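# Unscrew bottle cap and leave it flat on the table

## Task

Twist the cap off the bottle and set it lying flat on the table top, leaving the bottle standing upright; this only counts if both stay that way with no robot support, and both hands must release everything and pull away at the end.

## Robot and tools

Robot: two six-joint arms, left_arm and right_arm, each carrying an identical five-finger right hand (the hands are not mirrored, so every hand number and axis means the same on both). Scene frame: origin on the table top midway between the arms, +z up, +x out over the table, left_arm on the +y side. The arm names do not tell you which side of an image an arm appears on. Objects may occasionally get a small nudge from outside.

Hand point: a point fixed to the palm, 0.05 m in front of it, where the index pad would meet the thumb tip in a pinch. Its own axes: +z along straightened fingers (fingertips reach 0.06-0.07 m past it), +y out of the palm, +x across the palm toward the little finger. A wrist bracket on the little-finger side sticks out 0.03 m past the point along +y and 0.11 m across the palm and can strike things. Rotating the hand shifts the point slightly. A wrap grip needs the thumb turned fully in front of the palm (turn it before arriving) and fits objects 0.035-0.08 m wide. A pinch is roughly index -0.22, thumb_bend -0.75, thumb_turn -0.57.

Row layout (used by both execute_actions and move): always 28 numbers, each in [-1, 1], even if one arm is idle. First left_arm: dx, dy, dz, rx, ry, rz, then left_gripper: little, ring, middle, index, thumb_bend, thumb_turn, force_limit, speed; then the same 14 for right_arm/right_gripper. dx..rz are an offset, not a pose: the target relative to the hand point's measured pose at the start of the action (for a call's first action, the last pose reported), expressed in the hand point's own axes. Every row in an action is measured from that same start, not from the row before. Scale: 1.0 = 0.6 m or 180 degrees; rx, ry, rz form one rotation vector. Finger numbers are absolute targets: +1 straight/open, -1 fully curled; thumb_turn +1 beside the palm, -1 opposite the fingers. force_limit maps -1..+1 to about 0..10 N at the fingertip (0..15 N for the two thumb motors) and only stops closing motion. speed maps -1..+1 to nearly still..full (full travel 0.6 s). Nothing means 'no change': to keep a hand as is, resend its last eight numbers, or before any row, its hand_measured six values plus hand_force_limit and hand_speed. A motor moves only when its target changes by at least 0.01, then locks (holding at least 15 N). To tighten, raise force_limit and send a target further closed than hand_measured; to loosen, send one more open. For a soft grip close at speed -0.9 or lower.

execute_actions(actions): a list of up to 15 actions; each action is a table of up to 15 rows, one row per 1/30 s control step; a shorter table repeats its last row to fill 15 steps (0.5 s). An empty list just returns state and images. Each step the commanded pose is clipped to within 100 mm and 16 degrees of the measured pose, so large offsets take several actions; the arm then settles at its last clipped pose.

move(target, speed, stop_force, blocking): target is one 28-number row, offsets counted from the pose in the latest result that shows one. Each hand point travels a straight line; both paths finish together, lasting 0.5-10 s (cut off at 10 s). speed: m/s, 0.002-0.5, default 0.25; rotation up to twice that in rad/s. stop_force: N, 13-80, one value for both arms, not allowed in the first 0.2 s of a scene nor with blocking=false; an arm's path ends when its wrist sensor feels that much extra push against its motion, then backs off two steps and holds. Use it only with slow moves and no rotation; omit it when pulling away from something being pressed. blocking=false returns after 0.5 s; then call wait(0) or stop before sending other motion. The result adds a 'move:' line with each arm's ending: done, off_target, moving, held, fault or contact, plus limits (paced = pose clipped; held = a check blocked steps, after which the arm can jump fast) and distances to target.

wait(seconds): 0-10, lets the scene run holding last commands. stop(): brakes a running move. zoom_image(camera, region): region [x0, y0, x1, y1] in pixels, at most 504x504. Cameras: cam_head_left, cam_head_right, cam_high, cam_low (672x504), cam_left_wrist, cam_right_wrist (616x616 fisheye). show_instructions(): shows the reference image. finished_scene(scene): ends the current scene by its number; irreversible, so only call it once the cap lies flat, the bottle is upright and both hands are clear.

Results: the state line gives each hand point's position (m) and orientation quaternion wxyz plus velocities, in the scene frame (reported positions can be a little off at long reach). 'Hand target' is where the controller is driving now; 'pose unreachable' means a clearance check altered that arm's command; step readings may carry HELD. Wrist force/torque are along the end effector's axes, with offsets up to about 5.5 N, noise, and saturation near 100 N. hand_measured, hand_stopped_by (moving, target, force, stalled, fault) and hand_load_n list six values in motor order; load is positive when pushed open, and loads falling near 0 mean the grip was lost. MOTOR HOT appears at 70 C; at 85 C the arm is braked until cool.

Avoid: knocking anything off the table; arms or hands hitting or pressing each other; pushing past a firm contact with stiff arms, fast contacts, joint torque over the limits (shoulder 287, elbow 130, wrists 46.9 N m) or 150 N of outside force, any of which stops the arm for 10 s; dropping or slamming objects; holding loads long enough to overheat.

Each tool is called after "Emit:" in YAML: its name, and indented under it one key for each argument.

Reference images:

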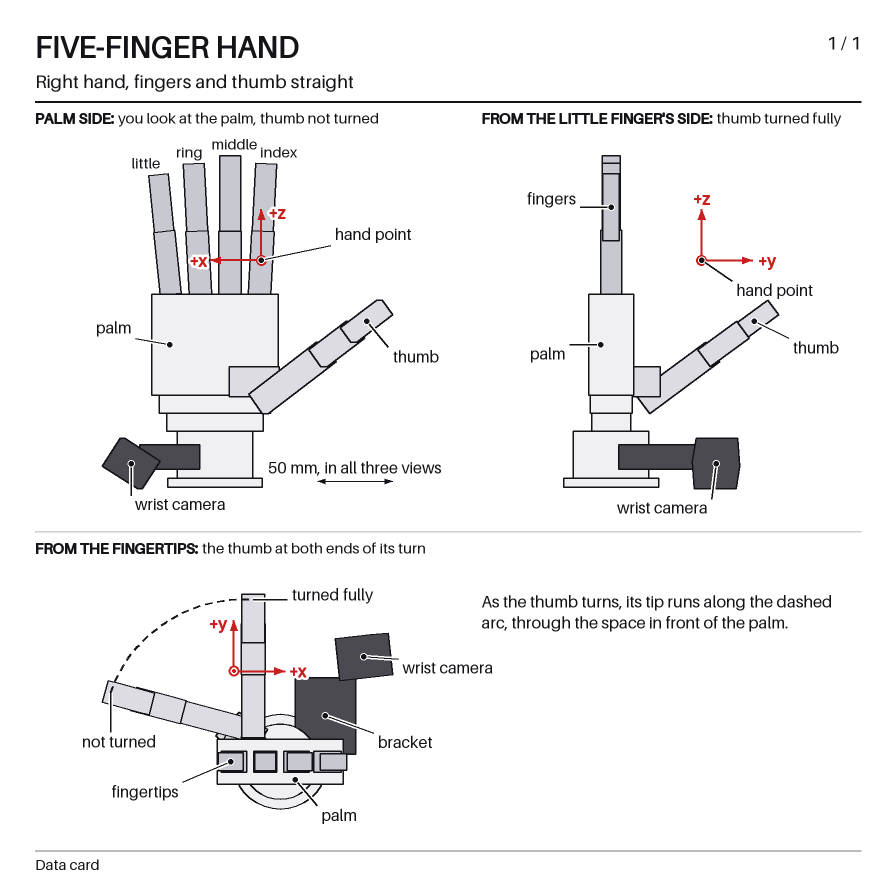

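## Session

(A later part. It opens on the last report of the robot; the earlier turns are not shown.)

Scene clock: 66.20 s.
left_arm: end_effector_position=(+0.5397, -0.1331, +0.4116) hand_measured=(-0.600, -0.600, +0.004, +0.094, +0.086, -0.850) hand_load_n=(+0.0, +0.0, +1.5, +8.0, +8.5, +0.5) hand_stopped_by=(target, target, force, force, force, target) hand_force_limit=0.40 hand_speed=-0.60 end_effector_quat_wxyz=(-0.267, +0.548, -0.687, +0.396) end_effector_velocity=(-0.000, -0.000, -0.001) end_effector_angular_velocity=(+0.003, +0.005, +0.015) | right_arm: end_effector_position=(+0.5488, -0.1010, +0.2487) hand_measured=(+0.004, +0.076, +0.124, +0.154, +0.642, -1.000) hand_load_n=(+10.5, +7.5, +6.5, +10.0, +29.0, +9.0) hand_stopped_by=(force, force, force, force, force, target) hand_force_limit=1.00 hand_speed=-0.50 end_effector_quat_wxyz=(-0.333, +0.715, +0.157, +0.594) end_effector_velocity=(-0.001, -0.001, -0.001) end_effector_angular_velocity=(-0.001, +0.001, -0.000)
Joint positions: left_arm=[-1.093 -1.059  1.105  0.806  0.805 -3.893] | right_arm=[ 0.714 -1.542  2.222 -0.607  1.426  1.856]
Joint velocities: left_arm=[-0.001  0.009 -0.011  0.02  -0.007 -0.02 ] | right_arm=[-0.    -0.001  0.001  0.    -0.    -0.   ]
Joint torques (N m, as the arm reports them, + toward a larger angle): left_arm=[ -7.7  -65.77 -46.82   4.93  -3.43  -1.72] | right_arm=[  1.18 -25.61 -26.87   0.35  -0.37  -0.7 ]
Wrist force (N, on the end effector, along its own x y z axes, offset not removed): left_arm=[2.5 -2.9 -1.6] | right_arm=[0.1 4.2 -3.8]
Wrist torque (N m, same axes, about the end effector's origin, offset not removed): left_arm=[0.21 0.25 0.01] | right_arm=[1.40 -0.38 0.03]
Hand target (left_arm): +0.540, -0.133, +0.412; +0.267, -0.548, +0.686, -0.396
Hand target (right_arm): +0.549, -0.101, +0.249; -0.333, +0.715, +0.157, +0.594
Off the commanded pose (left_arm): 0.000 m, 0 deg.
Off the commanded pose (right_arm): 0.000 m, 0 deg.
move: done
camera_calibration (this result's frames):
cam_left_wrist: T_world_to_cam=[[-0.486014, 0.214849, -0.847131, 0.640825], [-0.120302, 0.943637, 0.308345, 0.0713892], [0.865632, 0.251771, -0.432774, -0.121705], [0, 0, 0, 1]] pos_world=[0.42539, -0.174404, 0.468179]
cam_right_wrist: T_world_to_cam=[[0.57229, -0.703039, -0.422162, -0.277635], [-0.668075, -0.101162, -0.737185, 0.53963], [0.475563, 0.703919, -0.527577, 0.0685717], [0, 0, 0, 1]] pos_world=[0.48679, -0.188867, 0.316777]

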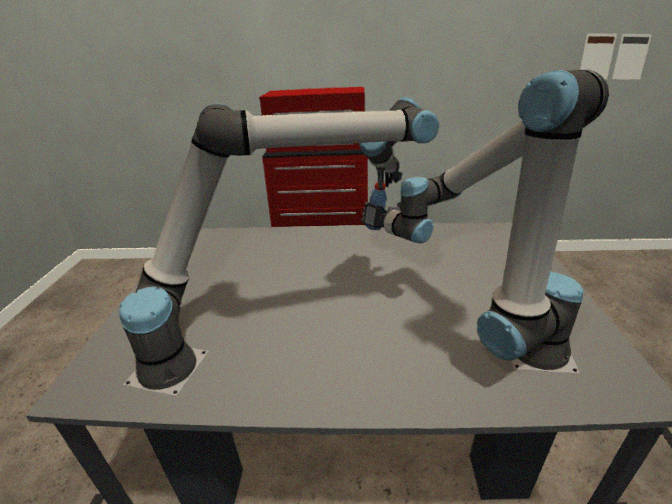

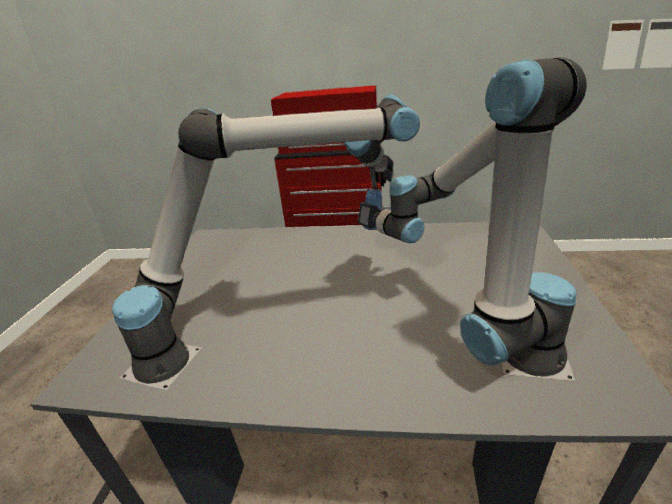

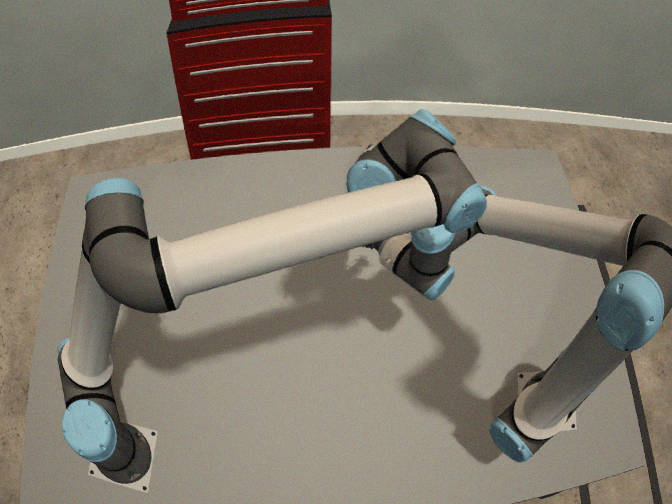

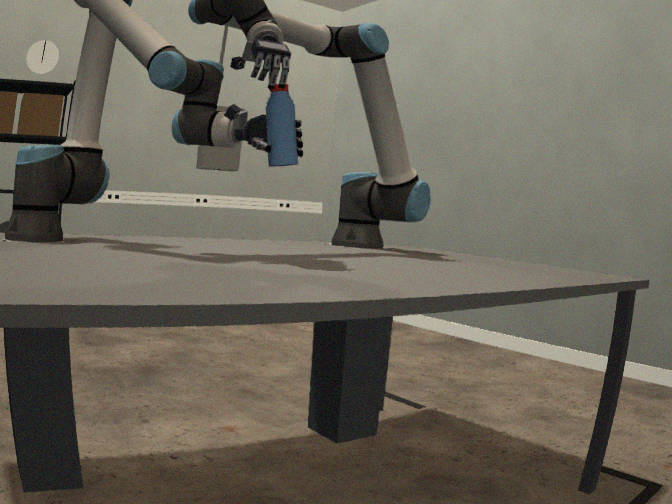

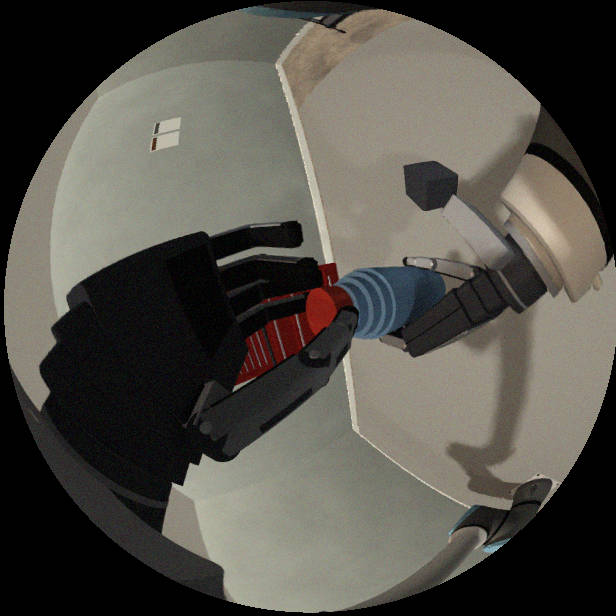

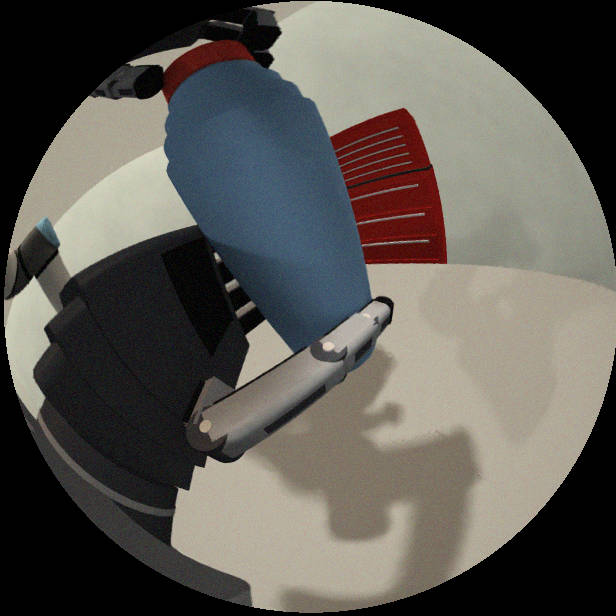

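Emit:
execute_actions:
  actions:
    - [[0,0,0,0,0,0,-0.6,-0.6,0.4,0.4,0.3,-0.85,0.4,0.2,0,0,0,0,0,0,-0.95,-0.95,-0.95,-0.95,-0.95,-1,1,-0.5]]
    - [[0,-0.0015,-0.001,-0.011,0.139,0.091,-0.6,-0.6,0.4,0.4,0.3,-0.85,0.4,0.2,0,0,0,0,0,0,-0.95,-0.95,-0.95,-0.95,-0.95,-1,1,-0.5]]
    - [[0,0,0,-0.011,0.139,0.091,-0.6,-0.6,0.4,0.4,0.3,-0.85,0.4,0.2,0,0,0,0,0,0,-0.95,-0.95,-0.95,-0.95,-0.95,-1,1,-0.5]]
    - [[0,0,0,-0.011,0.139,0.091,-0.6,-0.6,0.4,0.4,0.3,-0.85,0.4,0.2,0,0,0,0,0,0,-0.95,-0.95,-0.95,-0.95,-0.95,-1,1,-0.5]]
    - [[0,0,0,-0.011,0.139,0.091,-0.6,-0.6,0.4,0.4,0.3,-0.85,0.4,0.2,0,0,0,0,0,0,-0.95,-0.95,-0.95,-0.95,-0.95,-1,1,-0.5]]
    - [[0,0,0,0,0,0,-0.6,-0.6,-0.4,-0.4,-0.6,-0.85,0.4,-0.6,0,0,0,0,0,0,-0.95,-0.95,-0.95,-0.95,-0.95,-1,1,-0.5]]
    - [[0,0,0,0,0,0,-0.6,-0.6,-0.4,-0.4,-0.6,-0.85,0.4,-0.6,0,0,0,0,0,0,-0.95,-0.95,-0.95,-0.95,-0.95,-1,1,-0.5]]
    - [[0,0,0,0.011,-0.139,-0.091,-0.6,-0.6,-0.4,-0.4,-0.6,-0.85,0.4,-0.6,0,0,0,0,0,0,-0.95,-0.95,-0.95,-0.95,-0.95,-1,1,-0.5]]
    - [[0,0,0,0.011,-0.139,-0.091,-0.6,-0.6,-0.4,-0.4,-0.6,-0.85,0.4,-0.6,0,0,0,0,0,0,-0.95,-0.95,-0.95,-0.95,-0.95,-1,1,-0.5]]
    - [[0,0,0,0.011,-0.139,-0.091,-0.6,-0.6,-0.4,-0.4,-0.6,-0.85,0.4,-0.6,0,0,0,0,0,0,-0.95,-0.95,-0.95,-0.95,-0.95,-1,1,-0.5]]
    - [[0,0,0,0.011,-0.139,-0.091,-0.6,-0.6,-0.4,-0.4,-0.6,-0.85,0.4,-0.6,0,0,0,0,0,0,-0.95,-0.95,-0.95,-0.95,-0.95,-1,1,-0.5]]
    - [[0,0,0,0,0,0,-0.6,-0.6,-0.4,-0.4,-0.6,-0.85,0.4,-0.6,0,0,0,0,0,0,-0.95,-0.95,-0.95,-0.95,-0.95,-1,1,-0.5]]

Emit:
zoom_image:
  camera: "cam_low"
  region: [220,20,380,140]

Scene clock: 73.03 s.
left_arm: end_effector_position=(+0.5371, -0.1323, +0.4260) hand_measured=(-0.600, -0.600, +0.026, -0.400, -0.256, -0.850) hand_load_n=(+0.0, +0.0, +0.0, +3.5, +10.0, +0.0) hand_stopped_by=(target, target, force, target, force, target) hand_force_limit=0.40 hand_speed=-0.60 end_effector_quat_wxyz=(-0.254, +0.553, -0.671, +0.424) end_effector_velocity=(+0.000, -0.001, +0.000) end_effector_angular_velocity=(-0.003, -0.003, -0.007) | right_arm: end_effector_position=(+0.5488, -0.1010, +0.2487) hand_measured=(+0.004, +0.076, +0.124, +0.154, +0.642, -0.998) hand_load_n=(+9.0, +6.0, +6.0, +11.0, +28.0, +11.0) hand_stopped_by=(force, force, force, force, force, target) hand_force_limit=1.00 hand_speed=-0.50 end_effector_quat_wxyz=(-0.333, +0.715, +0.157, +0.594) end_effector_velocity=(+0.000, +0.000, -0.000) end_effector_angular_velocity=(-0.000, +0.001, +0.000)
Joint positions: left_arm=[-1.095 -1.098  1.14   0.744  0.808 -3.897] | right_arm=[ 0.714 -1.542  2.222 -0.607  1.426  1.856]
Joint velocities: left_arm=[ 0.001 -0.003  0.004 -0.011  0.004  0.009] | right_arm=[-0.     0.    -0.     0.001 -0.     0.   ]
Joint torques (N m, as the arm reports them, + toward a larger angle): left_arm=[ 10.11 -83.18 -32.21   0.25   1.92   1.72] | right_arm=[  2.1  -28.6  -25.36   0.71  -0.55  -0.79]
Wrist force (N, on the end effector, along its own x y z axes, offset not removed): left_arm=[0.2 0.3 -2.2] | right_arm=[3.1 -5.0 1.3]
Wrist torque (N m, same axes, about the end effector's origin, offset not removed): left_arm=[0.10 0.11 0.10] | right_arm=[-1.06 -0.52 0.16]
Hand target (left_arm): +0.537, -0.132, +0.426; +0.253, -0.552, +0.671, -0.425
Hand target (right_arm): +0.549, -0.101, +0.249; -0.333, +0.715, +0.157, +0.594
Off the commanded pose (left_arm): 0.000 m, 0 deg.
Off the commanded pose (right_arm): 0.000 m, 0 deg.
Step readings (end_effector_position; steps 1 to 15: 1st action; 16 to 30: 2nd action; 31 to 45: 3rd action; 46 to 60: 4th action; 61 to 75: 5th action; 76 to 90: 6th action; 91 to 105: 7th action; 106 to 120: 8th action; 121 to 135: 9th action; 136 to 150: 10th action; 151 to 165: 11th action; 166 to 180: 12th action):
0: left_arm (+0.5397, -0.1331, +0.4116) | right_arm (+0.5488, -0.1010, +0.2487)
1: left_arm (+0.5397, -0.1331, +0.4116) | right_arm (+0.5488, -0.1010, +0.2487)
2: left_arm (+0.5397, -0.1331, +0.4116) | right_arm (+0.5488, -0.1010, +0.2487)
4: left_arm (+0.5397, -0.1331, +0.4117) | right_arm (+0.5488, -0.1010, +0.2487)
8: left_arm (+0.5396, -0.1332, +0.4117) | right_arm (+0.5488, -0.1010, +0.2487)
15: left_arm (+0.5396, -0.1332, +0.4116) | right_arm (+0.5488, -0.1010, +0.2487)
16: left_arm (+0.5397, -0.1331, +0.4117) | right_arm (+0.5488, -0.1010, +0.2487)
17: left_arm (+0.5406, -0.1311, +0.4123) | right_arm (+0.5488, -0.1010, +0.2487)
19: left_arm (+0.5410, -0.1292, +0.4143) | right_arm (+0.5488, -0.1010, +0.2487)
23: left_arm (+0.5407, -0.1317, +0.4156) | right_arm (+0.5488, -0.1010, +0.2487)
30: left_arm (+0.5398, -0.1326, +0.4150) | right_arm (+0.5488, -0.1010, +0.2487)
31: left_arm (+0.5397, -0.1326, +0.4146) | right_arm (+0.5488, -0.1010, +0.2487)
32: left_arm (+0.5410, -0.1313, +0.4150) | right_arm (+0.5488, -0.1010, +0.2487)
34: left_arm (+0.5428, -0.1295, +0.4163) | right_arm (+0.5488, -0.1010, +0.2487)
38: left_arm (+0.5417, -0.1299, +0.4172) | right_arm (+0.5488, -0.1010, +0.2487)
45: left_arm (+0.5399, -0.1314, +0.4162) | right_arm (+0.5488, -0.1010, +0.2487)
46: left_arm (+0.5399, -0.1316, +0.4160) | right_arm (+0.5488, -0.1010, +0.2487)
47: left_arm (+0.5419, -0.1305, +0.4157) | right_arm (+0.5488, -0.1010, +0.2487)
49: left_arm (+0.5450, -0.1282, +0.4160) | right_arm (+0.5488, -0.1010, +0.2487)
53: left_arm (+0.5427, -0.1288, +0.4172) | right_arm (+0.5488, -0.1010, +0.2487)
60: left_arm (+0.5404, -0.1304, +0.4173) | right_arm (+0.5488, -0.1010, +0.2487)
61: left_arm (+0.5403, -0.1306, +0.4171) | right_arm (+0.5488, -0.1010, +0.2487)
62: left_arm (+0.5420, -0.1299, +0.4164) | right_arm (+0.5488, -0.1010, +0.2487)
64: left_arm (+0.5441, -0.1287, +0.4160) | right_arm (+0.5488, -0.1010, +0.2487)
68: left_arm (+0.5424, -0.1297, +0.4181) | right_arm (+0.5488, -0.1010, +0.2487)
75: left_arm (+0.5412, -0.1314, +0.4187) | right_arm (+0.5488, -0.1010, +0.2487)
76: left_arm (+0.5410, -0.1314, +0.4186) | right_arm (+0.5488, -0.1010, +0.2487)
77: left_arm (+0.5402, -0.1304, +0.4192) | right_arm (+0.5488, -0.1010, +0.2487)
79: left_arm (+0.5393, -0.1290, +0.4199) | right_arm (+0.5488, -0.1010, +0.2487)
83: left_arm (+0.5406, -0.1306, +0.4192) | right_arm (+0.5488, -0.1010, +0.2487)
90: left_arm (+0.5411, -0.1313, +0.4188) | right_arm (+0.5488, -0.1010, +0.2487)
91: left_arm (+0.5411, -0.1313, +0.4188) | right_arm (+0.5488, -0.1010, +0.2487)
92: left_arm (+0.5411, -0.1313, +0.4188) | right_arm (+0.5488, -0.1010, +0.2487)
94: left_arm (+0.5411, -0.1313, +0.4188) | right_arm (+0.5488, -0.1010, +0.2487)
98: left_arm (+0.5411, -0.1313, +0.4188) | right_arm (+0.5488, -0.1010, +0.2487)
105: left_arm (+0.5411, -0.1313, +0.4187) | right_arm (+0.5488, -0.1010, +0.2487)
106: left_arm (+0.5410, -0.1313, +0.4188) | right_arm (+0.5488, -0.1010, +0.2487)
107: left_arm (+0.5394, -0.1313, +0.4195) | right_arm (+0.5488, -0.1010, +0.2487)
109: left_arm (+0.5386, -0.1305, +0.4218) | right_arm (+0.5488, -0.1010, +0.2487)
113: left_arm (+0.5399, -0.1319, +0.4223) | right_arm (+0.5488, -0.1010, +0.2487)
120: left_arm (+0.5402, -0.1316, +0.4218) | right_arm (+0.5488, -0.1010, +0.2487)
121: left_arm (+0.5403, -0.1315, +0.4214) | right_arm (+0.5488, -0.1010, +0.2487)
122: left_arm (+0.5392, -0.1320, +0.4218) | right_arm (+0.5488, -0.1010, +0.2487)
124: left_arm (+0.5376, -0.1325, +0.4233) | right_arm (+0.5488, -0.1010, +0.2487)
128: left_arm (+0.5373, -0.1320, +0.4243) | right_arm (+0.5488, -0.1010, +0.2487)
135: left_arm (+0.5391, -0.1312, +0.4231) | right_arm (+0.5488, -0.1010, +0.2487)
136: left_arm (+0.5392, -0.1313, +0.4229) | right_arm (+0.5488, -0.1010, +0.2487)
137: left_arm (+0.5372, -0.1323, +0.4231) | right_arm (+0.5488, -0.1010, +0.2487)
139: left_arm (+0.5336, -0.1340, +0.4237) | right_arm (+0.5488, -0.1010, +0.2487)
143: left_arm (+0.5349, -0.1326, +0.4245) | right_arm (+0.5488, -0.1010, +0.2487)
150: left_arm (+0.5375, -0.1312, +0.4244) | right_arm (+0.5488, -0.1010, +0.2487)
151: left_arm (+0.5378, -0.1313, +0.4242) | right_arm (+0.5488, -0.1010, +0.2487)
152: left_arm (+0.5363, -0.1328, +0.4237) | right_arm (+0.5488, -0.1010, +0.2487)
154: left_arm (+0.5337, -0.1349, +0.4236) | right_arm (+0.5488, -0.1010, +0.2487)
158: left_arm (+0.5349, -0.1335, +0.4255) | right_arm (+0.5488, -0.1010, +0.2487)
165: left_arm (+0.5371, -0.1323, +0.4260) | right_arm (+0.5488, -0.1010, +0.2487)
166: left_arm (+0.5373, -0.1321, +0.4258) | right_arm (+0.5488, -0.1010, +0.2487)
167: left_arm (+0.5370, -0.1313, +0.4259) | right_arm (+0.5488, -0.1010, +0.2487)
169: left_arm (+0.5368, -0.1313, +0.4261) | right_arm (+0.5488, -0.1010, +0.2487)
173: left_arm (+0.5370, -0.1320, +0.4261) | right_arm (+0.5488, -0.1010, +0.2487)
180: end_effector_position above
camera_calibration (this result's frames):
cam_left_wrist: T_world_to_cam=[[-0.47123, 0.157035, -0.867919, 0.644814], [-0.123435, 0.962598, 0.241184, 0.0986779], [0.873331, 0.220785, -0.434221, -0.121092], [0, 0, 0, 1]] pos_world=[0.421789, -0.16951, 0.483266]
cam_right_wrist: T_world_to_cam=[[0.572287, -0.703041, -0.422163, -0.277636], [-0.66808, -0.101166, -0.73718, 0.539627], [0.475559, 0.703917, -0.527584, 0.0685714], [0, 0, 0, 1]] pos_world=[0.486791, -0.188866, 0.316772]

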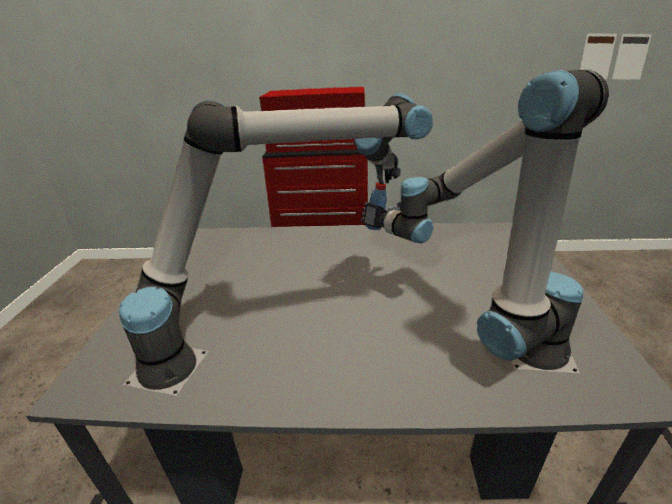

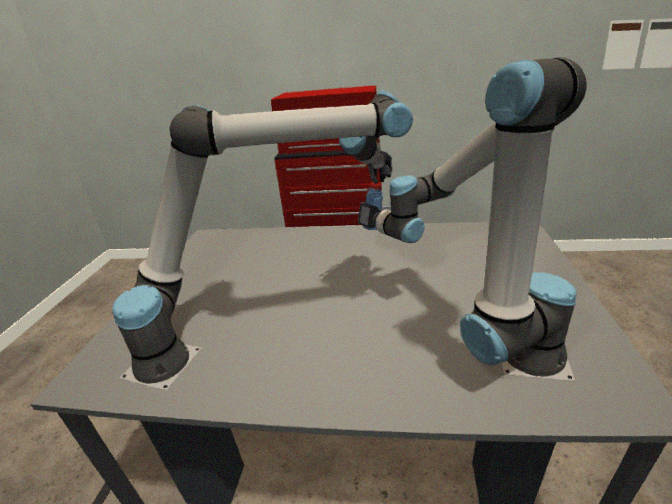

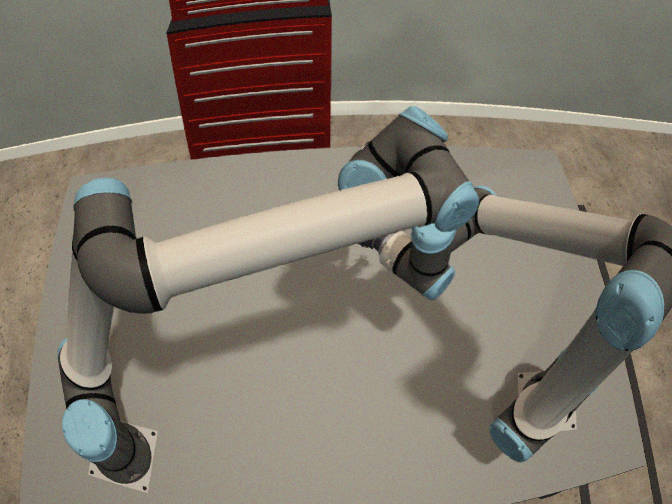

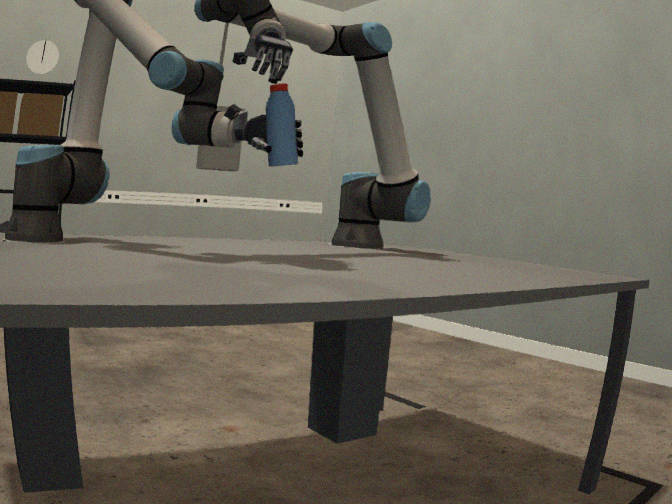

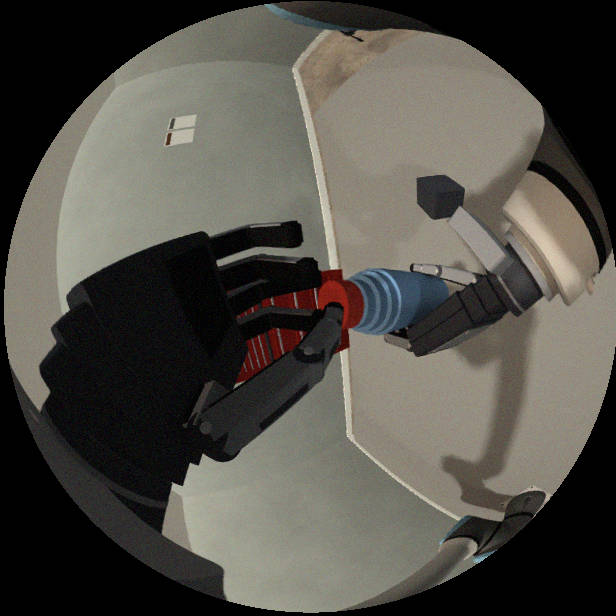

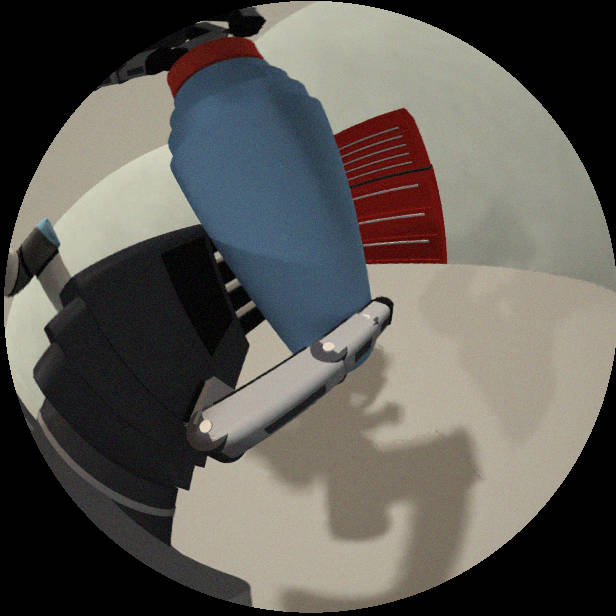

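Region (220, 20, 380, 140) of cam_low's 672x504 image, scaled by 3.150, with more detail than that image has; it fills the top 378 rows of this view, and the rest is white.

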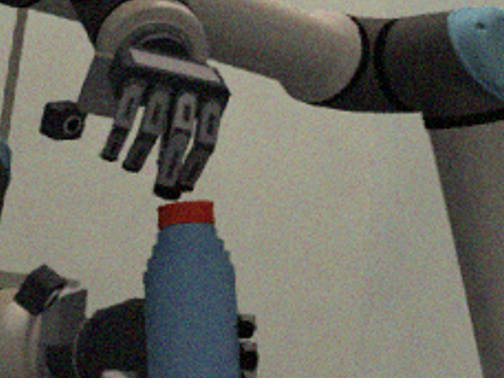

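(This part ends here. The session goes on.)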